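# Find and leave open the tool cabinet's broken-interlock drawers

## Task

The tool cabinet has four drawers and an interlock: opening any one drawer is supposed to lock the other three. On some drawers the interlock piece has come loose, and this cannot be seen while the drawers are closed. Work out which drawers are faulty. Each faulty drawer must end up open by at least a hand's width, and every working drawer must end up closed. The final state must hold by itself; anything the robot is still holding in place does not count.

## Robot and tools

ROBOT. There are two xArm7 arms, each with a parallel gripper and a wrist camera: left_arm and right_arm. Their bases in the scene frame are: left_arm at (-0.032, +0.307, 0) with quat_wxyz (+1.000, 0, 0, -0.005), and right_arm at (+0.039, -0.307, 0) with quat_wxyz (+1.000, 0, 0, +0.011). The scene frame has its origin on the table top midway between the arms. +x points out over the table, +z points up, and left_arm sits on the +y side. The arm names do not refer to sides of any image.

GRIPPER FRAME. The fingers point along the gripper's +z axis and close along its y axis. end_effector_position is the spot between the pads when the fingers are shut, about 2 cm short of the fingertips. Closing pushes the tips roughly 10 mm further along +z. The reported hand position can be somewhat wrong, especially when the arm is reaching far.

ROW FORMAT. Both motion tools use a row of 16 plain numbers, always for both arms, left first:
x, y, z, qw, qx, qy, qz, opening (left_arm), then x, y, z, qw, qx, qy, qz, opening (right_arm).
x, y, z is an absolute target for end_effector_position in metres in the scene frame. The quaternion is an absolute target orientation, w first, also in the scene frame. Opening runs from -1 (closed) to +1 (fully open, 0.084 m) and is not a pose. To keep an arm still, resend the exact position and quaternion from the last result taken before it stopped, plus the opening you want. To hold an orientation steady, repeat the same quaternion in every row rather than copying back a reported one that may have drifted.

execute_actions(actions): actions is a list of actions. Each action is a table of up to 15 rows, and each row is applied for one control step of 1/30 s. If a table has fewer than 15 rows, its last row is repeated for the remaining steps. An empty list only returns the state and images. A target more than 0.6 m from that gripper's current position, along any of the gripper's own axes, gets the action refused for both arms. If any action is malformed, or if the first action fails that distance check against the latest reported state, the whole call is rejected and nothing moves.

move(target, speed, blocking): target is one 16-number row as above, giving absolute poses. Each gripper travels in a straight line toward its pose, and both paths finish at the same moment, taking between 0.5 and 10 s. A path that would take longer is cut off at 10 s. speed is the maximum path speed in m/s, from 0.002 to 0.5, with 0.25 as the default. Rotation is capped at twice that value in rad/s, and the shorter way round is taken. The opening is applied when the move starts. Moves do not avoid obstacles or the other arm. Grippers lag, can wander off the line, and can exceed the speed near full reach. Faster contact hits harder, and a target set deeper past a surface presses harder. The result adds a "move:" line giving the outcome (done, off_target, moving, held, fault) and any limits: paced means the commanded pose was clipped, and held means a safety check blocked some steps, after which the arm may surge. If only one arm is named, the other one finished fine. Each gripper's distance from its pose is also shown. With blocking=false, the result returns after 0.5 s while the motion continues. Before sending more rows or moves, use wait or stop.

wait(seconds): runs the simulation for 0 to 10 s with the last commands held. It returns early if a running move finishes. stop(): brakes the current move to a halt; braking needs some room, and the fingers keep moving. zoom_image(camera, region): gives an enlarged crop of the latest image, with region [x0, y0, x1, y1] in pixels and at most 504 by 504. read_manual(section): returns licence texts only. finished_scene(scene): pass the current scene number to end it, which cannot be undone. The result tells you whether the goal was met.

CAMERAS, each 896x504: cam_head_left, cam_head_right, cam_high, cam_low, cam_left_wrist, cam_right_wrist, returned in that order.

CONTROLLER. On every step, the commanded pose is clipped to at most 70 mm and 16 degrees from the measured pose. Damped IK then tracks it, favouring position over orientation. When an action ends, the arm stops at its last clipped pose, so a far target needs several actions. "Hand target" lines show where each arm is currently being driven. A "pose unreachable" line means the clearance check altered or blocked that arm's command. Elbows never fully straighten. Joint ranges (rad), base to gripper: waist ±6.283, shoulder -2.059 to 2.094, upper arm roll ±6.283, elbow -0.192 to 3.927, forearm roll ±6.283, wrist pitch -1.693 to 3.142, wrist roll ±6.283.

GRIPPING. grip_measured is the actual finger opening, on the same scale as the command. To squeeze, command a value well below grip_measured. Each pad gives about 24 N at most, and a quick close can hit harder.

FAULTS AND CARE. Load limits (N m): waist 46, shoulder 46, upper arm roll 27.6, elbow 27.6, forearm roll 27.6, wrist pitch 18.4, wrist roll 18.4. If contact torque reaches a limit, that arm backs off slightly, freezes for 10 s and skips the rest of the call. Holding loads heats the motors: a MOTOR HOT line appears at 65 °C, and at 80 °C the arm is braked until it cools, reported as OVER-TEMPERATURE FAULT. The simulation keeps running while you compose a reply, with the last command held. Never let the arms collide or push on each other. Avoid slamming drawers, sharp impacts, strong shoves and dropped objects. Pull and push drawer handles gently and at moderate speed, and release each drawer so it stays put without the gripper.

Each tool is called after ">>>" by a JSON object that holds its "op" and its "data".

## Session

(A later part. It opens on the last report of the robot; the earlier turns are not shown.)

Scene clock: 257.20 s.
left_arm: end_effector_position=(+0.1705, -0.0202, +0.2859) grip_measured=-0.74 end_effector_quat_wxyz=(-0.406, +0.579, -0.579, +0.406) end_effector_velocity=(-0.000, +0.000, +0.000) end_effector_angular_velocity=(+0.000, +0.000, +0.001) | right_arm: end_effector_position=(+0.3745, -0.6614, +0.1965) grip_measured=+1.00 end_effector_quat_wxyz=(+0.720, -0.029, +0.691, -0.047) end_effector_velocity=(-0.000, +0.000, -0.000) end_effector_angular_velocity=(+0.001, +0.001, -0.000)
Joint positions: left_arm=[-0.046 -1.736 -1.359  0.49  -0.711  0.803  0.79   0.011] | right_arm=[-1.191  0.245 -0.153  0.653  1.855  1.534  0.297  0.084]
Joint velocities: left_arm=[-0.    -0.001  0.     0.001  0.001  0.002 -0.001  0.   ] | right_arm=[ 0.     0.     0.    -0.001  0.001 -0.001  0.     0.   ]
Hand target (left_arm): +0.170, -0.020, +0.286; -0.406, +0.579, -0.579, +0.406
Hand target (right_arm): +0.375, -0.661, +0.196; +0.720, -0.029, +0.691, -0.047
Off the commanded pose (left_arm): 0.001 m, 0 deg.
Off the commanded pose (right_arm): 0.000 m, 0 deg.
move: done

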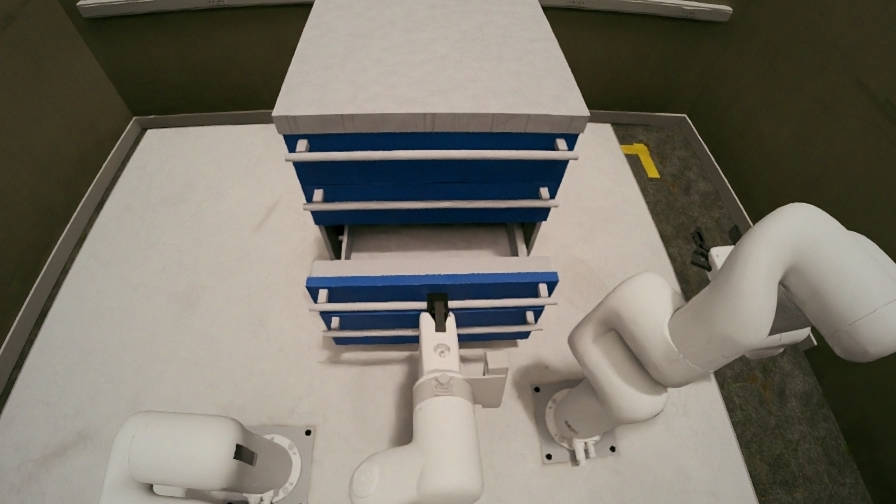

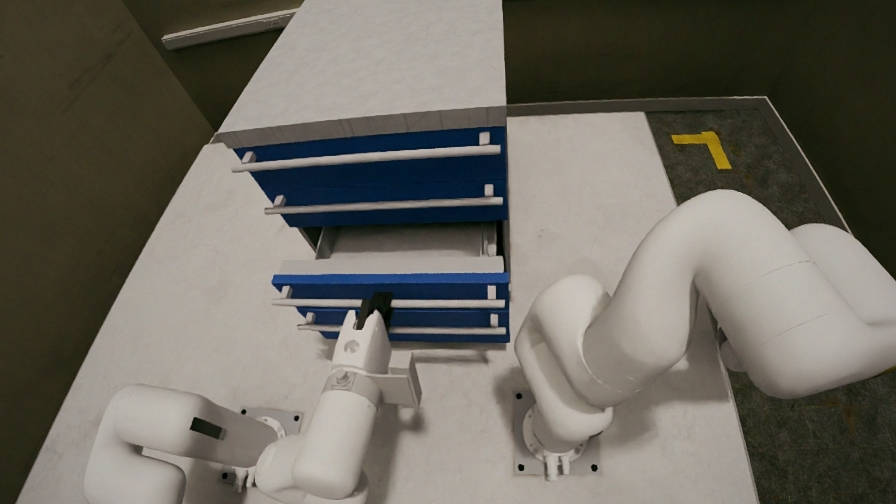

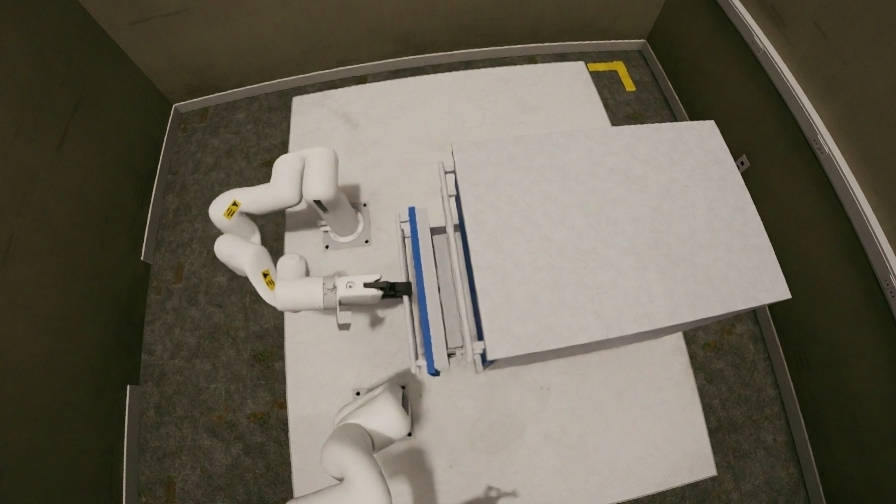

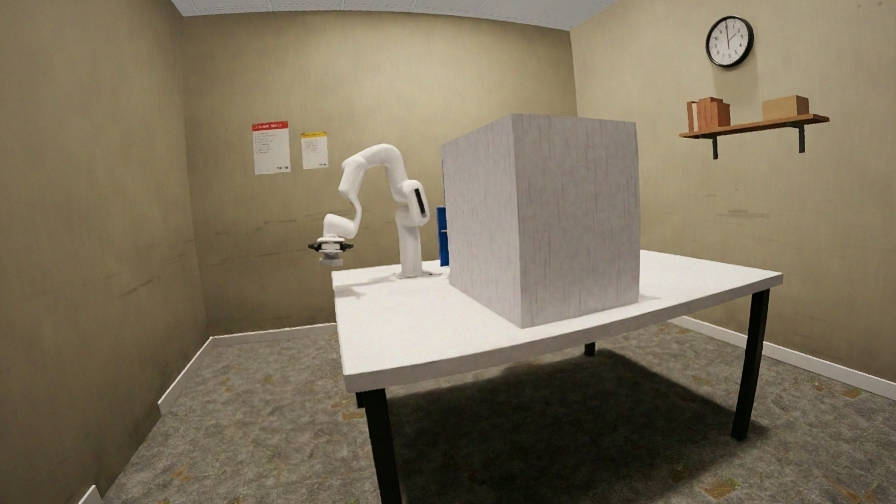

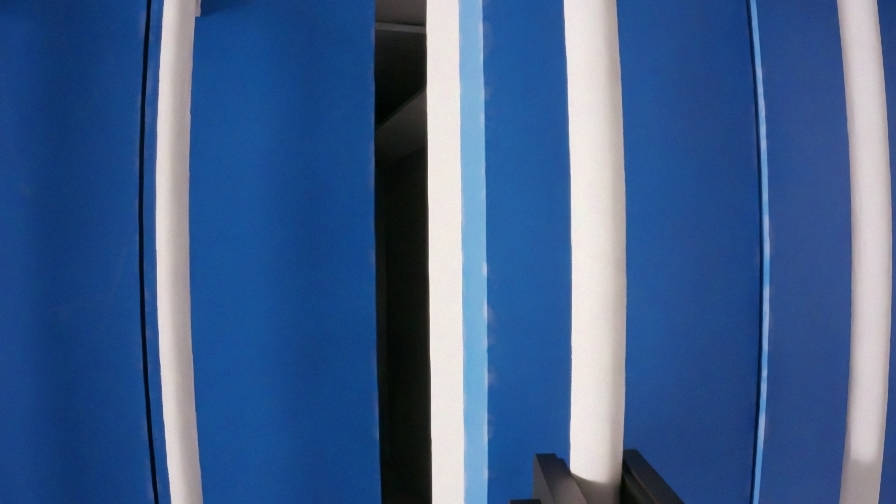

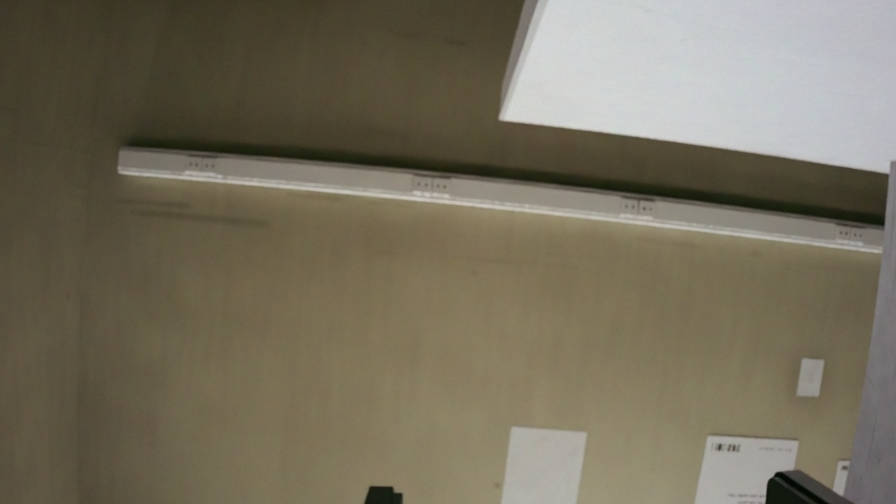

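>>> {"op": "move", "data": {"target": [0.17,-0.02,0.286,0.406,-0.579,0.579,-0.406,0.2,0.3745,-0.6614,0.1965,0.720,-0.029,0.691,-0.047,1]}}

>>> {"op": "move", "data": {"target": [0.135,-0.02,0.299,0.406,-0.579,0.579,-0.406,0.2,0.3745,-0.6614,0.1965,0.720,-0.029,0.691,-0.047,1], "speed": 0.15}}

>>> {"op": "move", "data": {"target": [0.14,-0.02,0.40,0.406,-0.579,0.579,-0.406,0.2,0.3745,-0.6614,0.1965,0.720,-0.029,0.691,-0.047,1], "speed": 0.2}}

>>> {"op": "move", "data": {"target": [0.26,-0.02,0.397,0.406,-0.579,0.579,-0.406,0.2,0.3745,-0.6614,0.1965,0.720,-0.029,0.691,-0.047,1], "speed": 0.2}}

Scene clock: 275.30 s.
left_arm: end_effector_position=(+0.1700, -0.0200, +0.2860) grip_measured=+0.19 end_effector_quat_wxyz=(-0.406, +0.579, -0.579, +0.406) end_effector_velocity=(-0.000, -0.000, +0.000) end_effector_angular_velocity=(+0.000, -0.000, -0.001) | right_arm: end_effector_position=(+0.3745, -0.6614, +0.1965) grip_measured=+1.00 end_effector_quat_wxyz=(+0.720, -0.029, +0.691, -0.047) end_effector_velocity=(-0.000, -0.000, -0.000) end_effector_angular_velocity=(+0.001, +0.001, -0.001)
Joint positions: left_arm=[-0.048 -1.738 -1.359  0.489 -0.71   0.805  0.789  0.052] | right_arm=[-1.191  0.245 -0.153  0.653  1.855  1.534  0.297  0.084]
Joint velocities: left_arm=[ 0.     0.    -0.     0.    -0.    -0.001 -0.     0.   ] | right_arm=[ 0.     0.    -0.    -0.     0.001 -0.001  0.001  0.   ]
Hand target (left_arm): +0.170, -0.020, +0.286; -0.406, +0.579, -0.579, +0.406
Hand target (right_arm): +0.375, -0.661, +0.196; +0.720, -0.029, +0.691, -0.047
Off the commanded pose (left_arm): 0.000 m, 0 deg.
Off the commanded pose (right_arm): 0.000 m, 0 deg.
move: done

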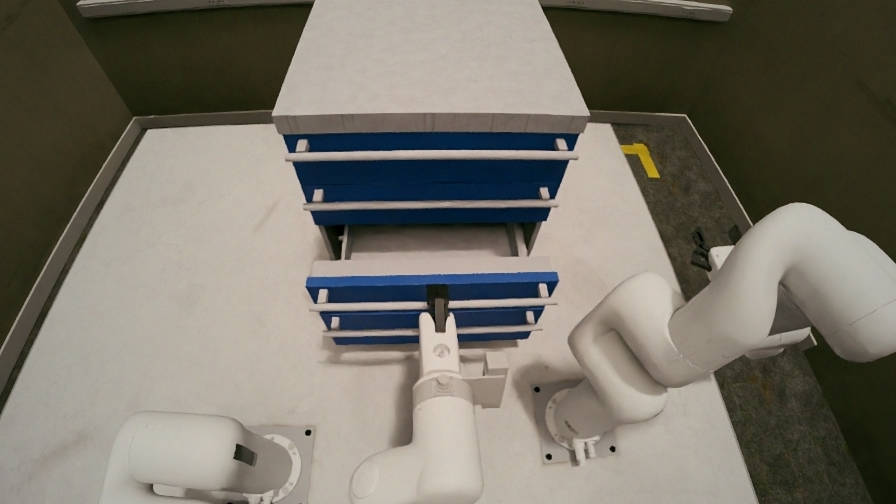

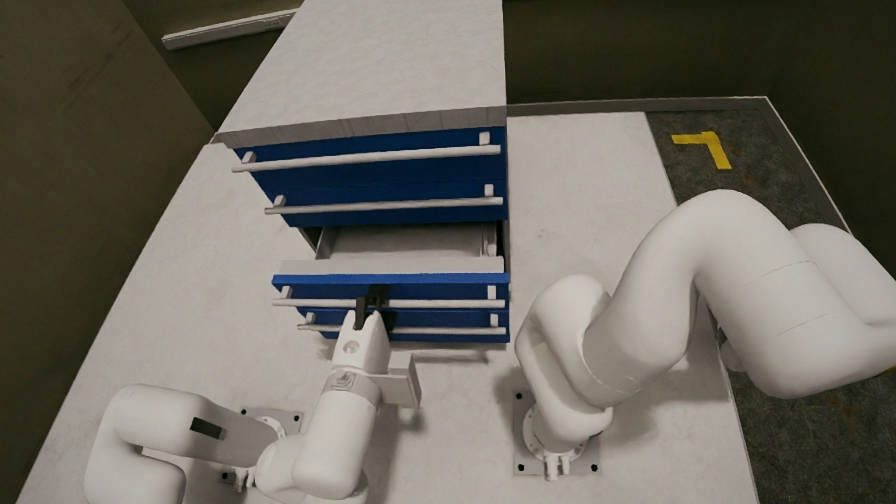

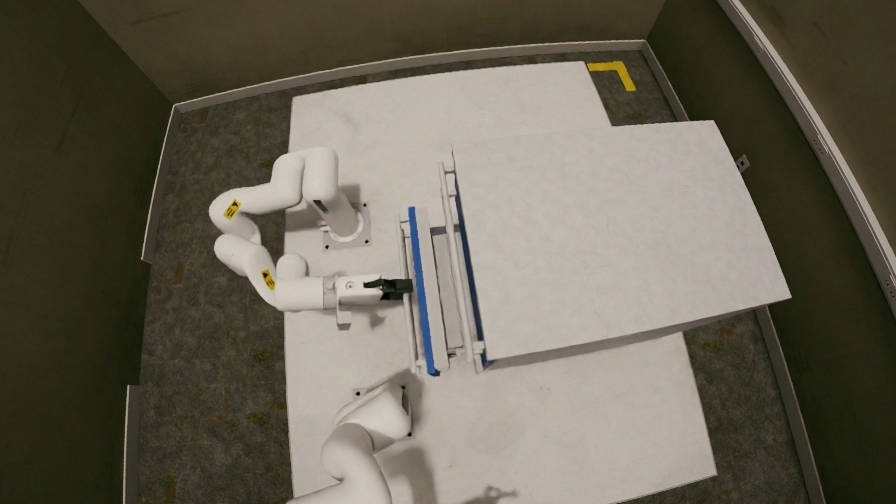

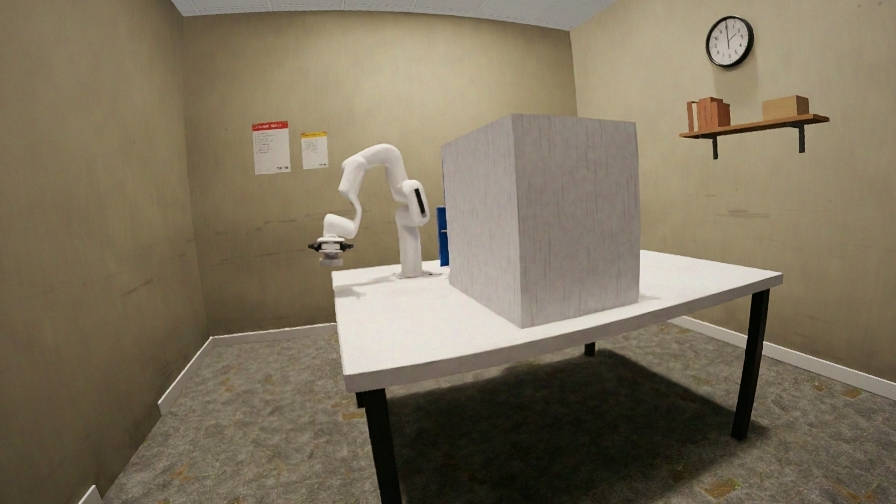

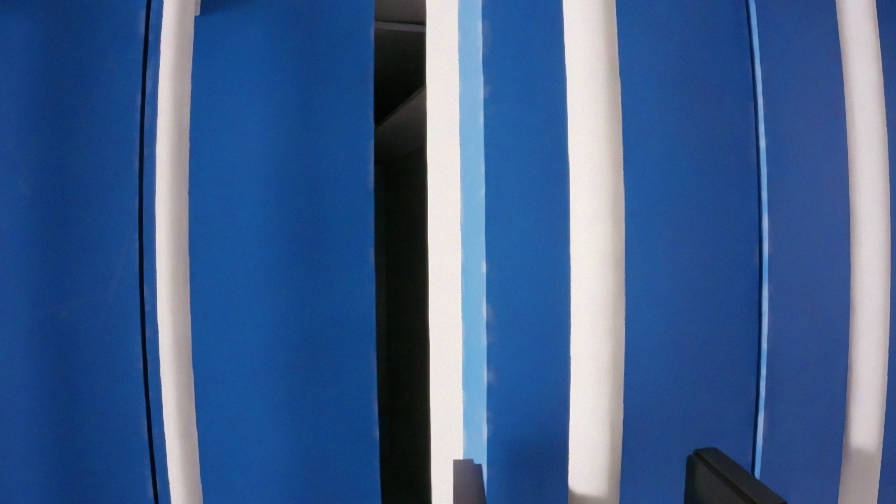

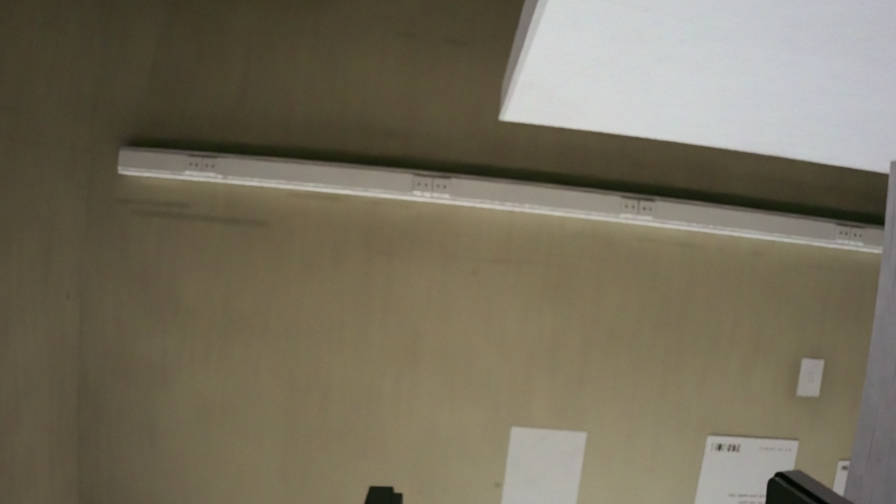

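Scene clock: 276.07 s.
left_arm: end_effector_position=(+0.1354, -0.0199, +0.2987) grip_measured=+0.19 end_effector_quat_wxyz=(-0.406, +0.579, -0.579, +0.406) end_effector_velocity=(-0.001, -0.001, +0.001) end_effector_angular_velocity=(-0.001, -0.000, -0.001) | right_arm: end_effector_position=(+0.3745, -0.6614, +0.1965) grip_measured=+1.00 end_effector_quat_wxyz=(+0.720, -0.029, +0.691, -0.047) end_effector_velocity=(+0.001, +0.001, -0.001) end_effector_angular_velocity=(+0.001, +0.002, +0.002)
Joint positions: left_arm=[-0.121 -1.781 -1.3    0.523 -0.636  0.929  0.754  0.052] | right_arm=[-1.191  0.245 -0.153  0.653  1.855  1.534  0.297  0.084]
Joint velocities: left_arm=[-0.    -0.001  0.002  0.002  0.001  0.002 -0.     0.   ] | right_arm=[ 0.003 -0.    -0.    -0.001 -0.    -0.002  0.001  0.   ]
Hand target (left_arm): +0.135, -0.020, +0.299; -0.406, +0.579, -0.579, +0.406
Hand target (right_arm): +0.374, -0.661, +0.197; +0.720, -0.029, +0.691, -0.047
Off the commanded pose (left_arm): 0.001 m, 0 deg.
Off the commanded pose (right_arm): 0.000 m, 0 deg.
move: done

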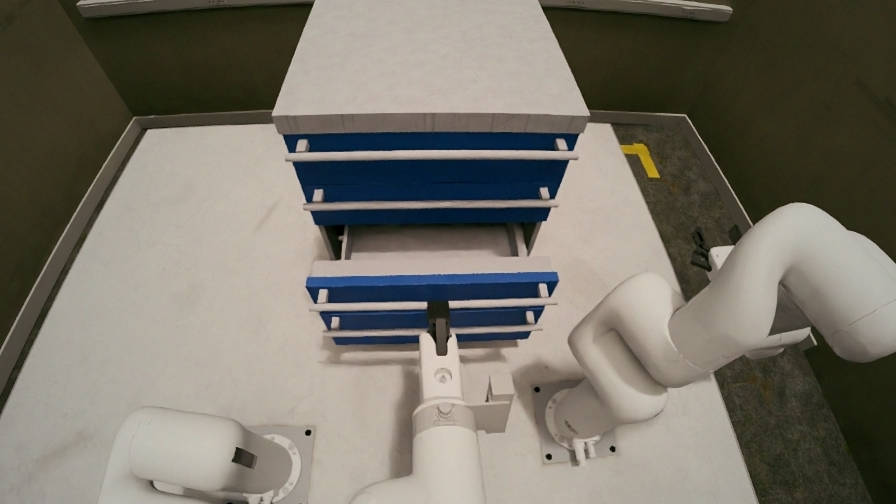

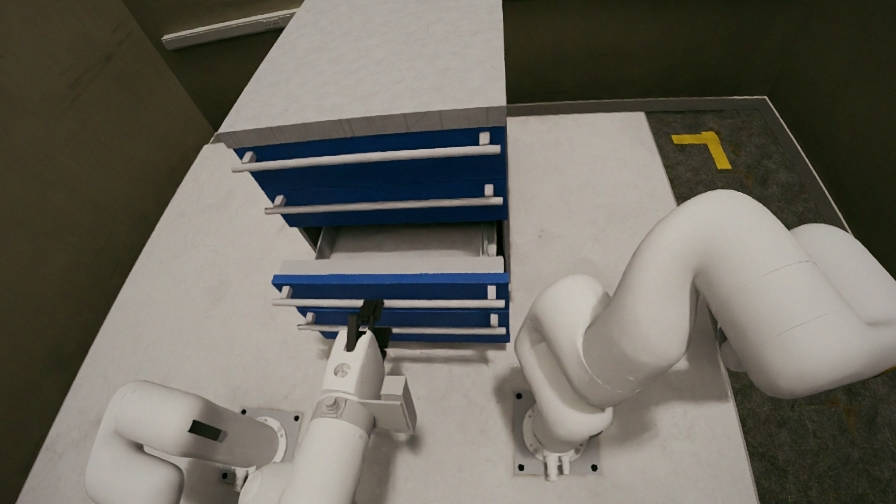

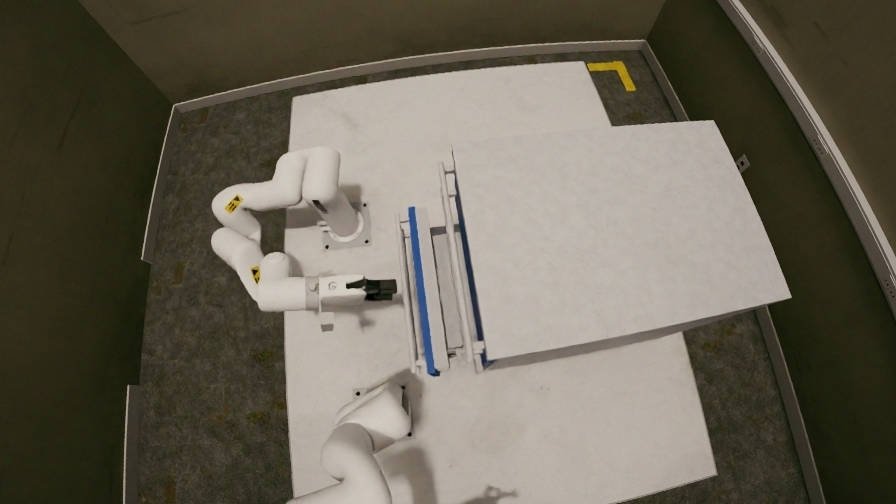

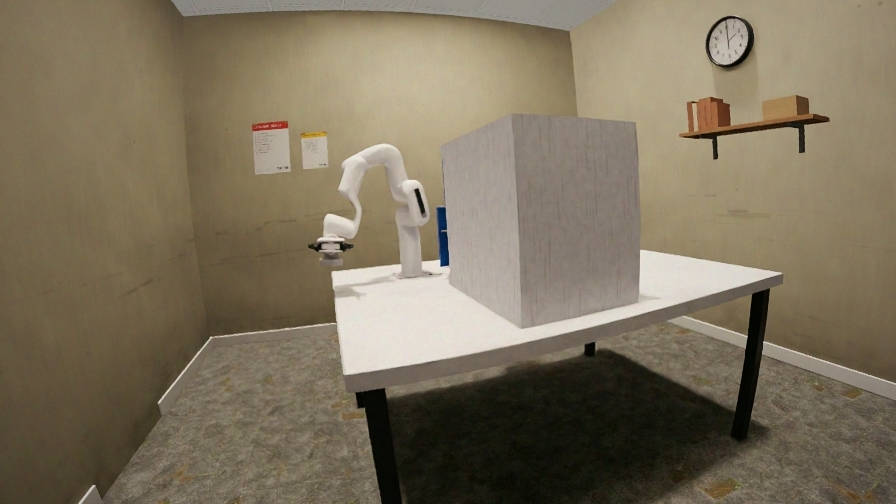

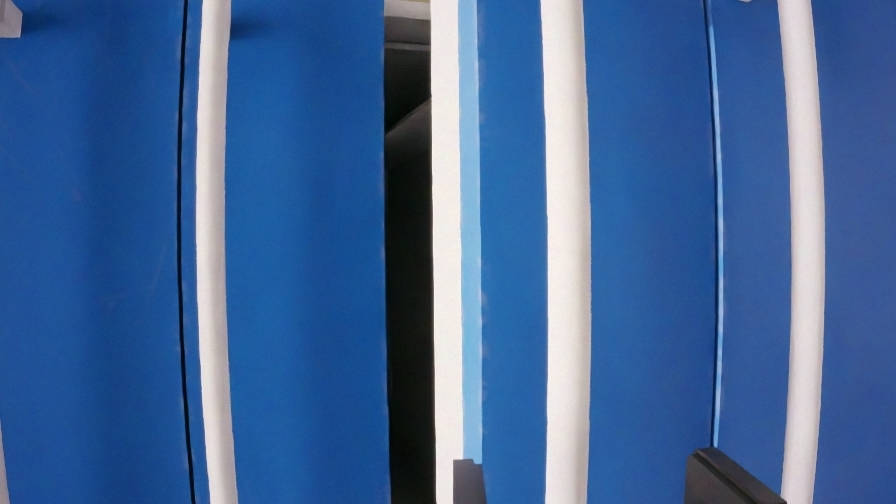

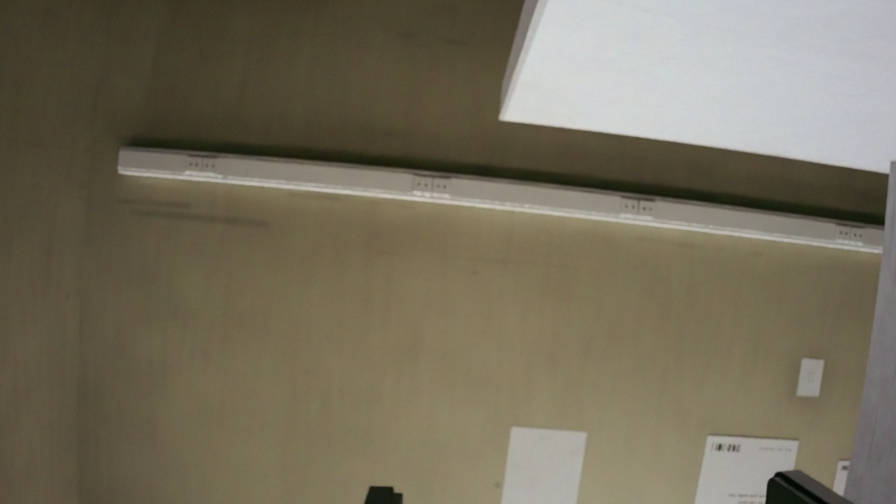

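Scene clock: 276.93 s.
left_arm: end_effector_position=(+0.1398, -0.0205, +0.3989) grip_measured=+0.19 end_effector_quat_wxyz=(-0.406, +0.579, -0.580, +0.405) end_effector_velocity=(-0.001, -0.000, +0.002) end_effector_angular_velocity=(-0.001, -0.001, -0.001) | right_arm: end_effector_position=(+0.3745, -0.6614, +0.1965) grip_measured=+1.00 end_effector_quat_wxyz=(+0.720, -0.029, +0.691, -0.047) end_effector_velocity=(+0.000, +0.000, +0.001) end_effector_angular_velocity=(-0.001, -0.002, +0.001)
Joint positions: left_arm=[ 0.034 -1.682 -1.019  0.671 -0.495  0.965  0.902  0.052] | right_arm=[-1.191  0.245 -0.153  0.653  1.855  1.534  0.297  0.084]
Joint velocities: left_arm=[0.001 0.    0.005 0.003 0.002 0.002 0.002 0.   ] | right_arm=[ 0.001 -0.    -0.     0.001 -0.     0.002 -0.     0.   ]
Hand target (left_arm): +0.140, -0.020, +0.400; -0.406, +0.579, -0.579, +0.406
Hand target (right_arm): +0.375, -0.661, +0.196; +0.720, -0.029, +0.691, -0.047
Off the commanded pose (left_arm): 0.001 m, 0 deg.
Off the commanded pose (right_arm): 0.000 m, 0 deg.
move: done

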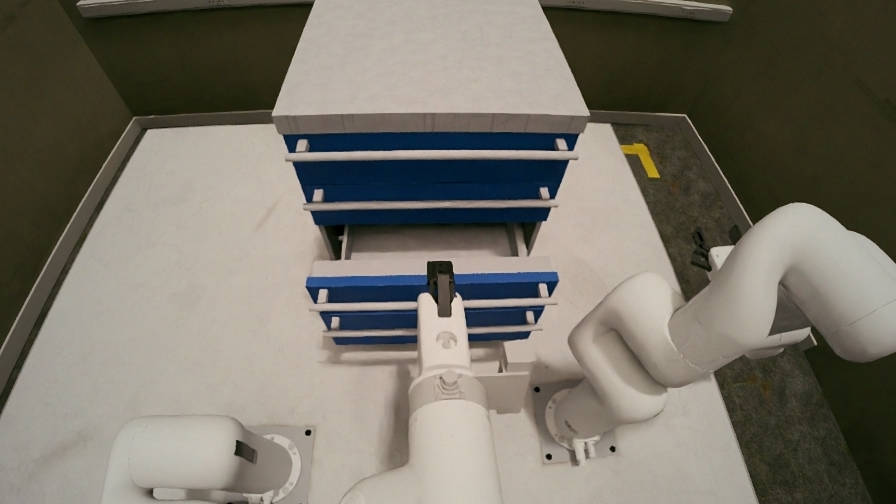

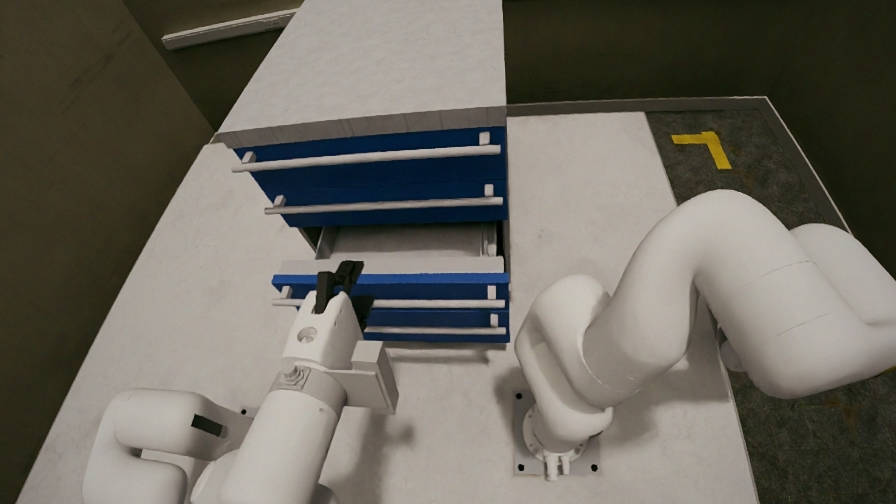

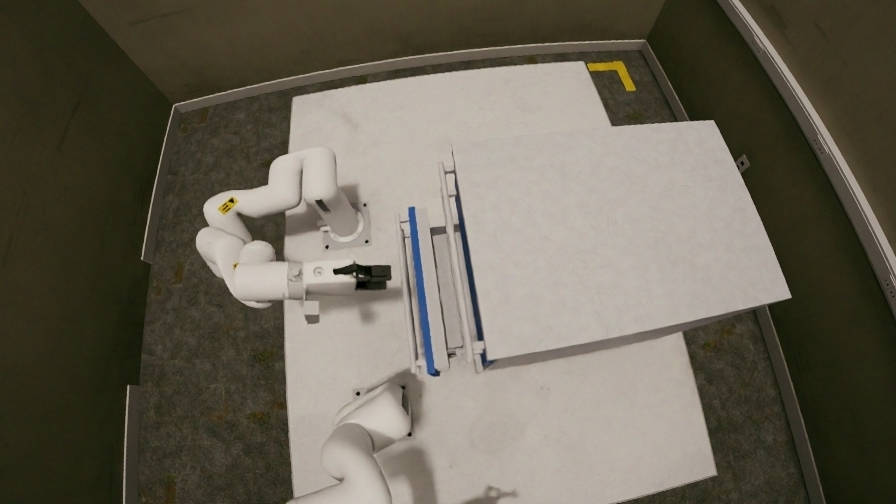

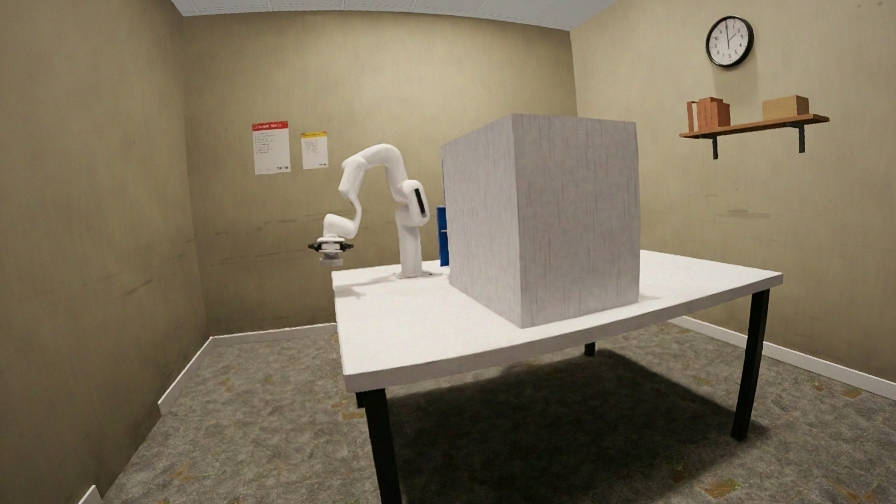

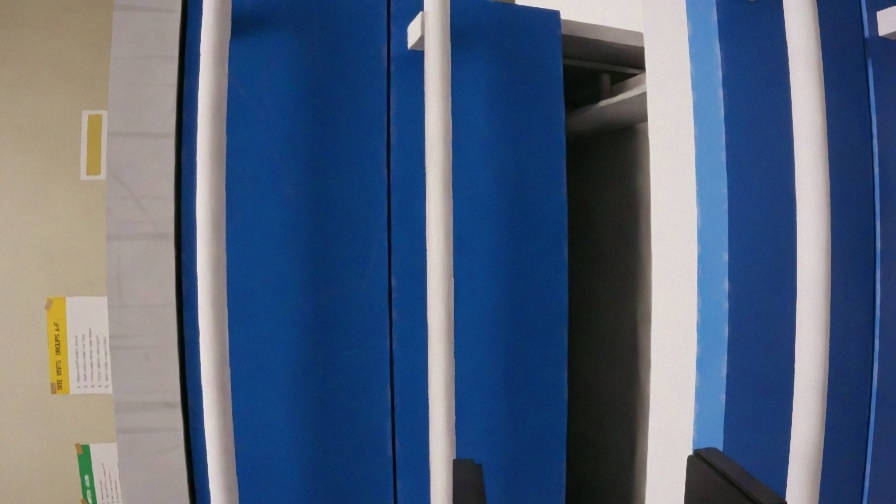

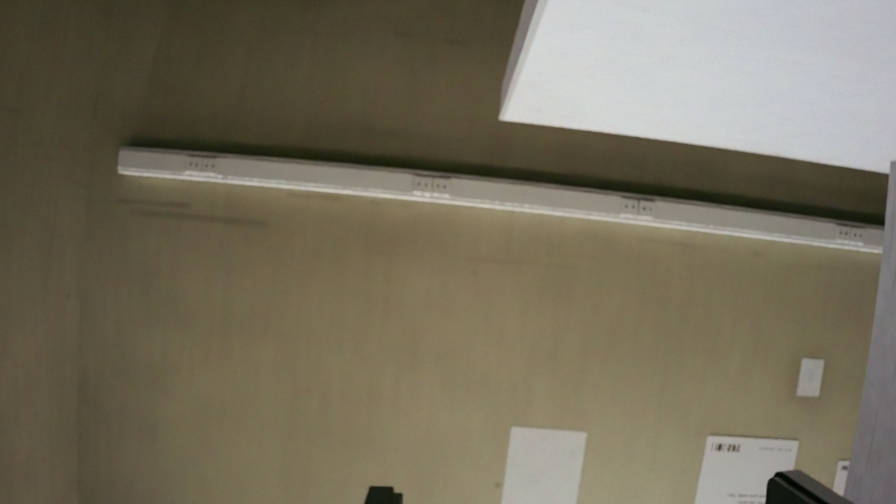

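Scene clock: 278.00 s.
left_arm: end_effector_position=(+0.2592, -0.0202, +0.3972) grip_measured=+0.19 end_effector_quat_wxyz=(-0.406, +0.579, -0.579, +0.406) end_effector_velocity=(+0.003, +0.004, -0.002) end_effector_angular_velocity=(-0.001, +0.005, +0.009) | right_arm: end_effector_position=(+0.3745, -0.6614, +0.1965) grip_measured=+1.00 end_effector_quat_wxyz=(+0.720, -0.029, +0.691, -0.047) end_effector_velocity=(+0.000, +0.000, -0.000) end_effector_angular_velocity=(-0.000, +0.002, +0.001)
Joint positions: left_arm=[ 0.296 -1.456 -1.096  0.651 -0.619  0.605  1.048  0.052] | right_arm=[-1.191  0.245 -0.153  0.653  1.855  1.534  0.297  0.084]
Joint velocities: left_arm=[ 0.005  0.003 -0.001 -0.005 -0.001 -0.001  0.001 -0.   ] | right_arm=[ 0.001  0.     0.    -0.    -0.    -0.002 -0.    -0.   ]
Hand target (left_arm): +0.260, -0.020, +0.397; -0.406, +0.579, -0.579, +0.406
Hand target (right_arm): +0.375, -0.661, +0.196; +0.720, -0.029, +0.691, -0.047
Off the commanded pose (left_arm): 0.001 m, 0 deg.
Off the commanded pose (right_arm): 0.000 m, 0 deg.
move: done

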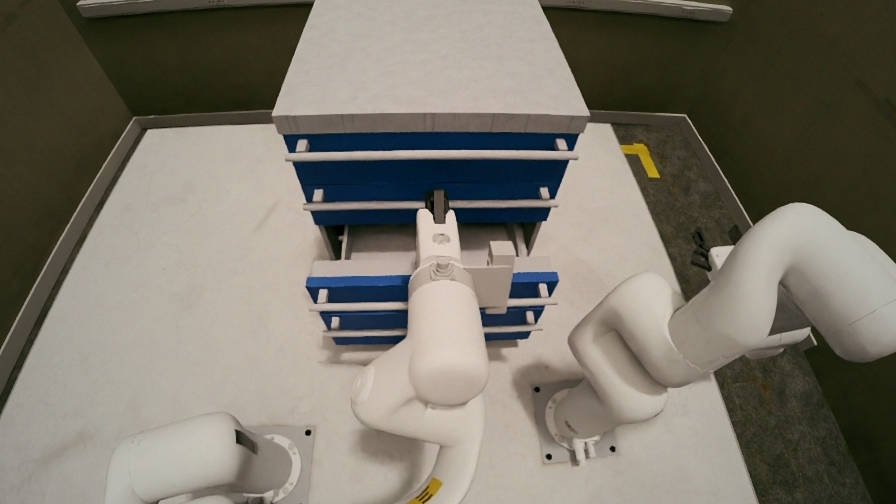

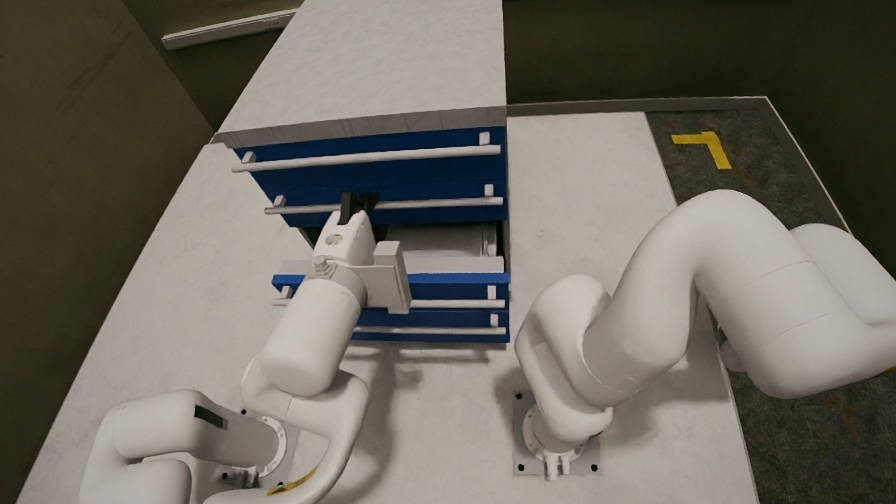

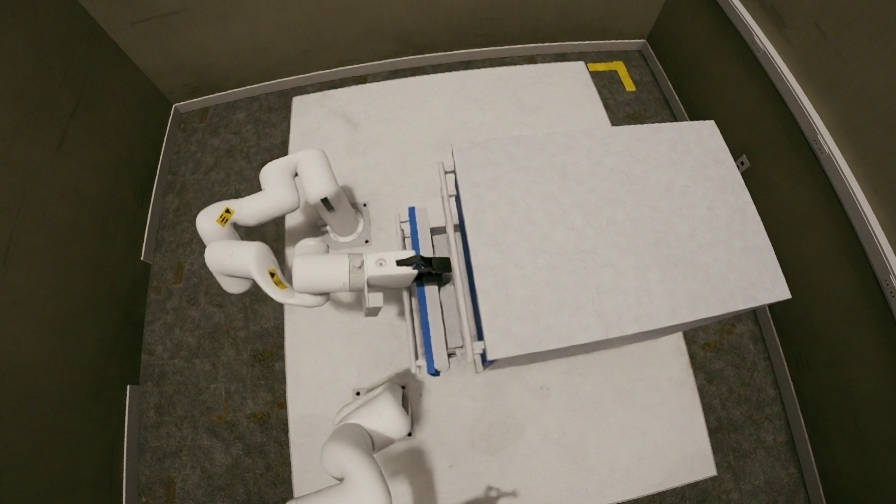

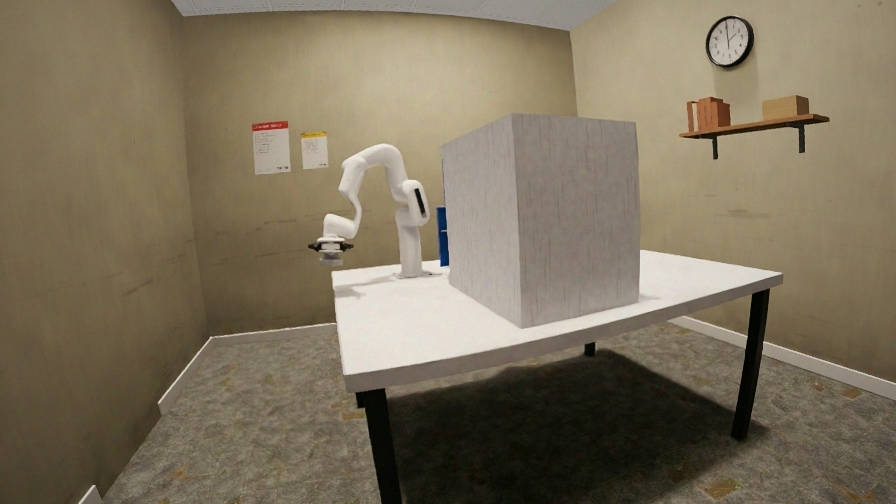

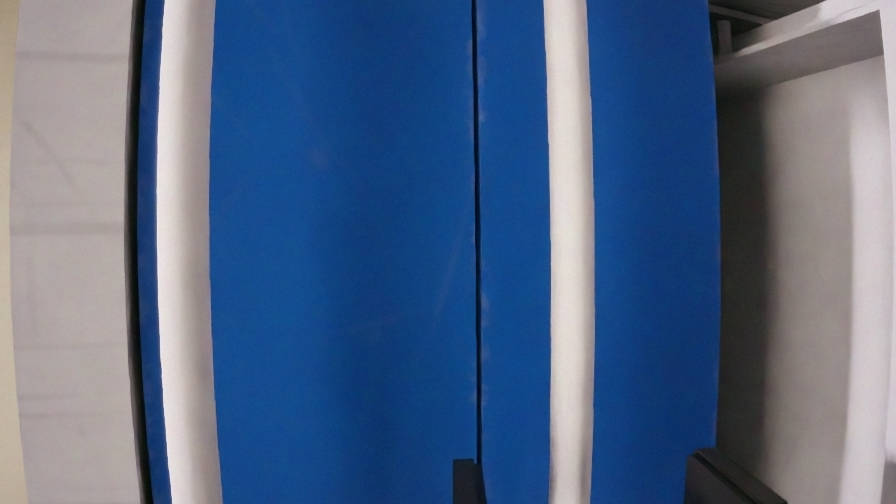

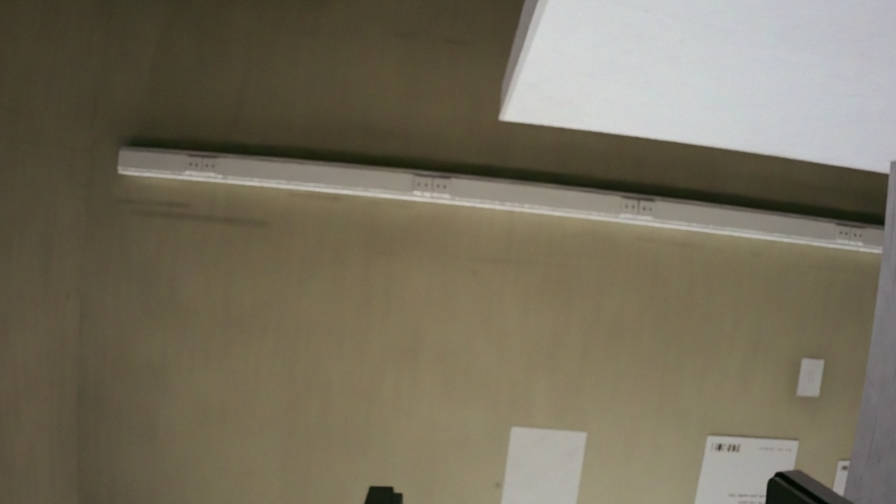

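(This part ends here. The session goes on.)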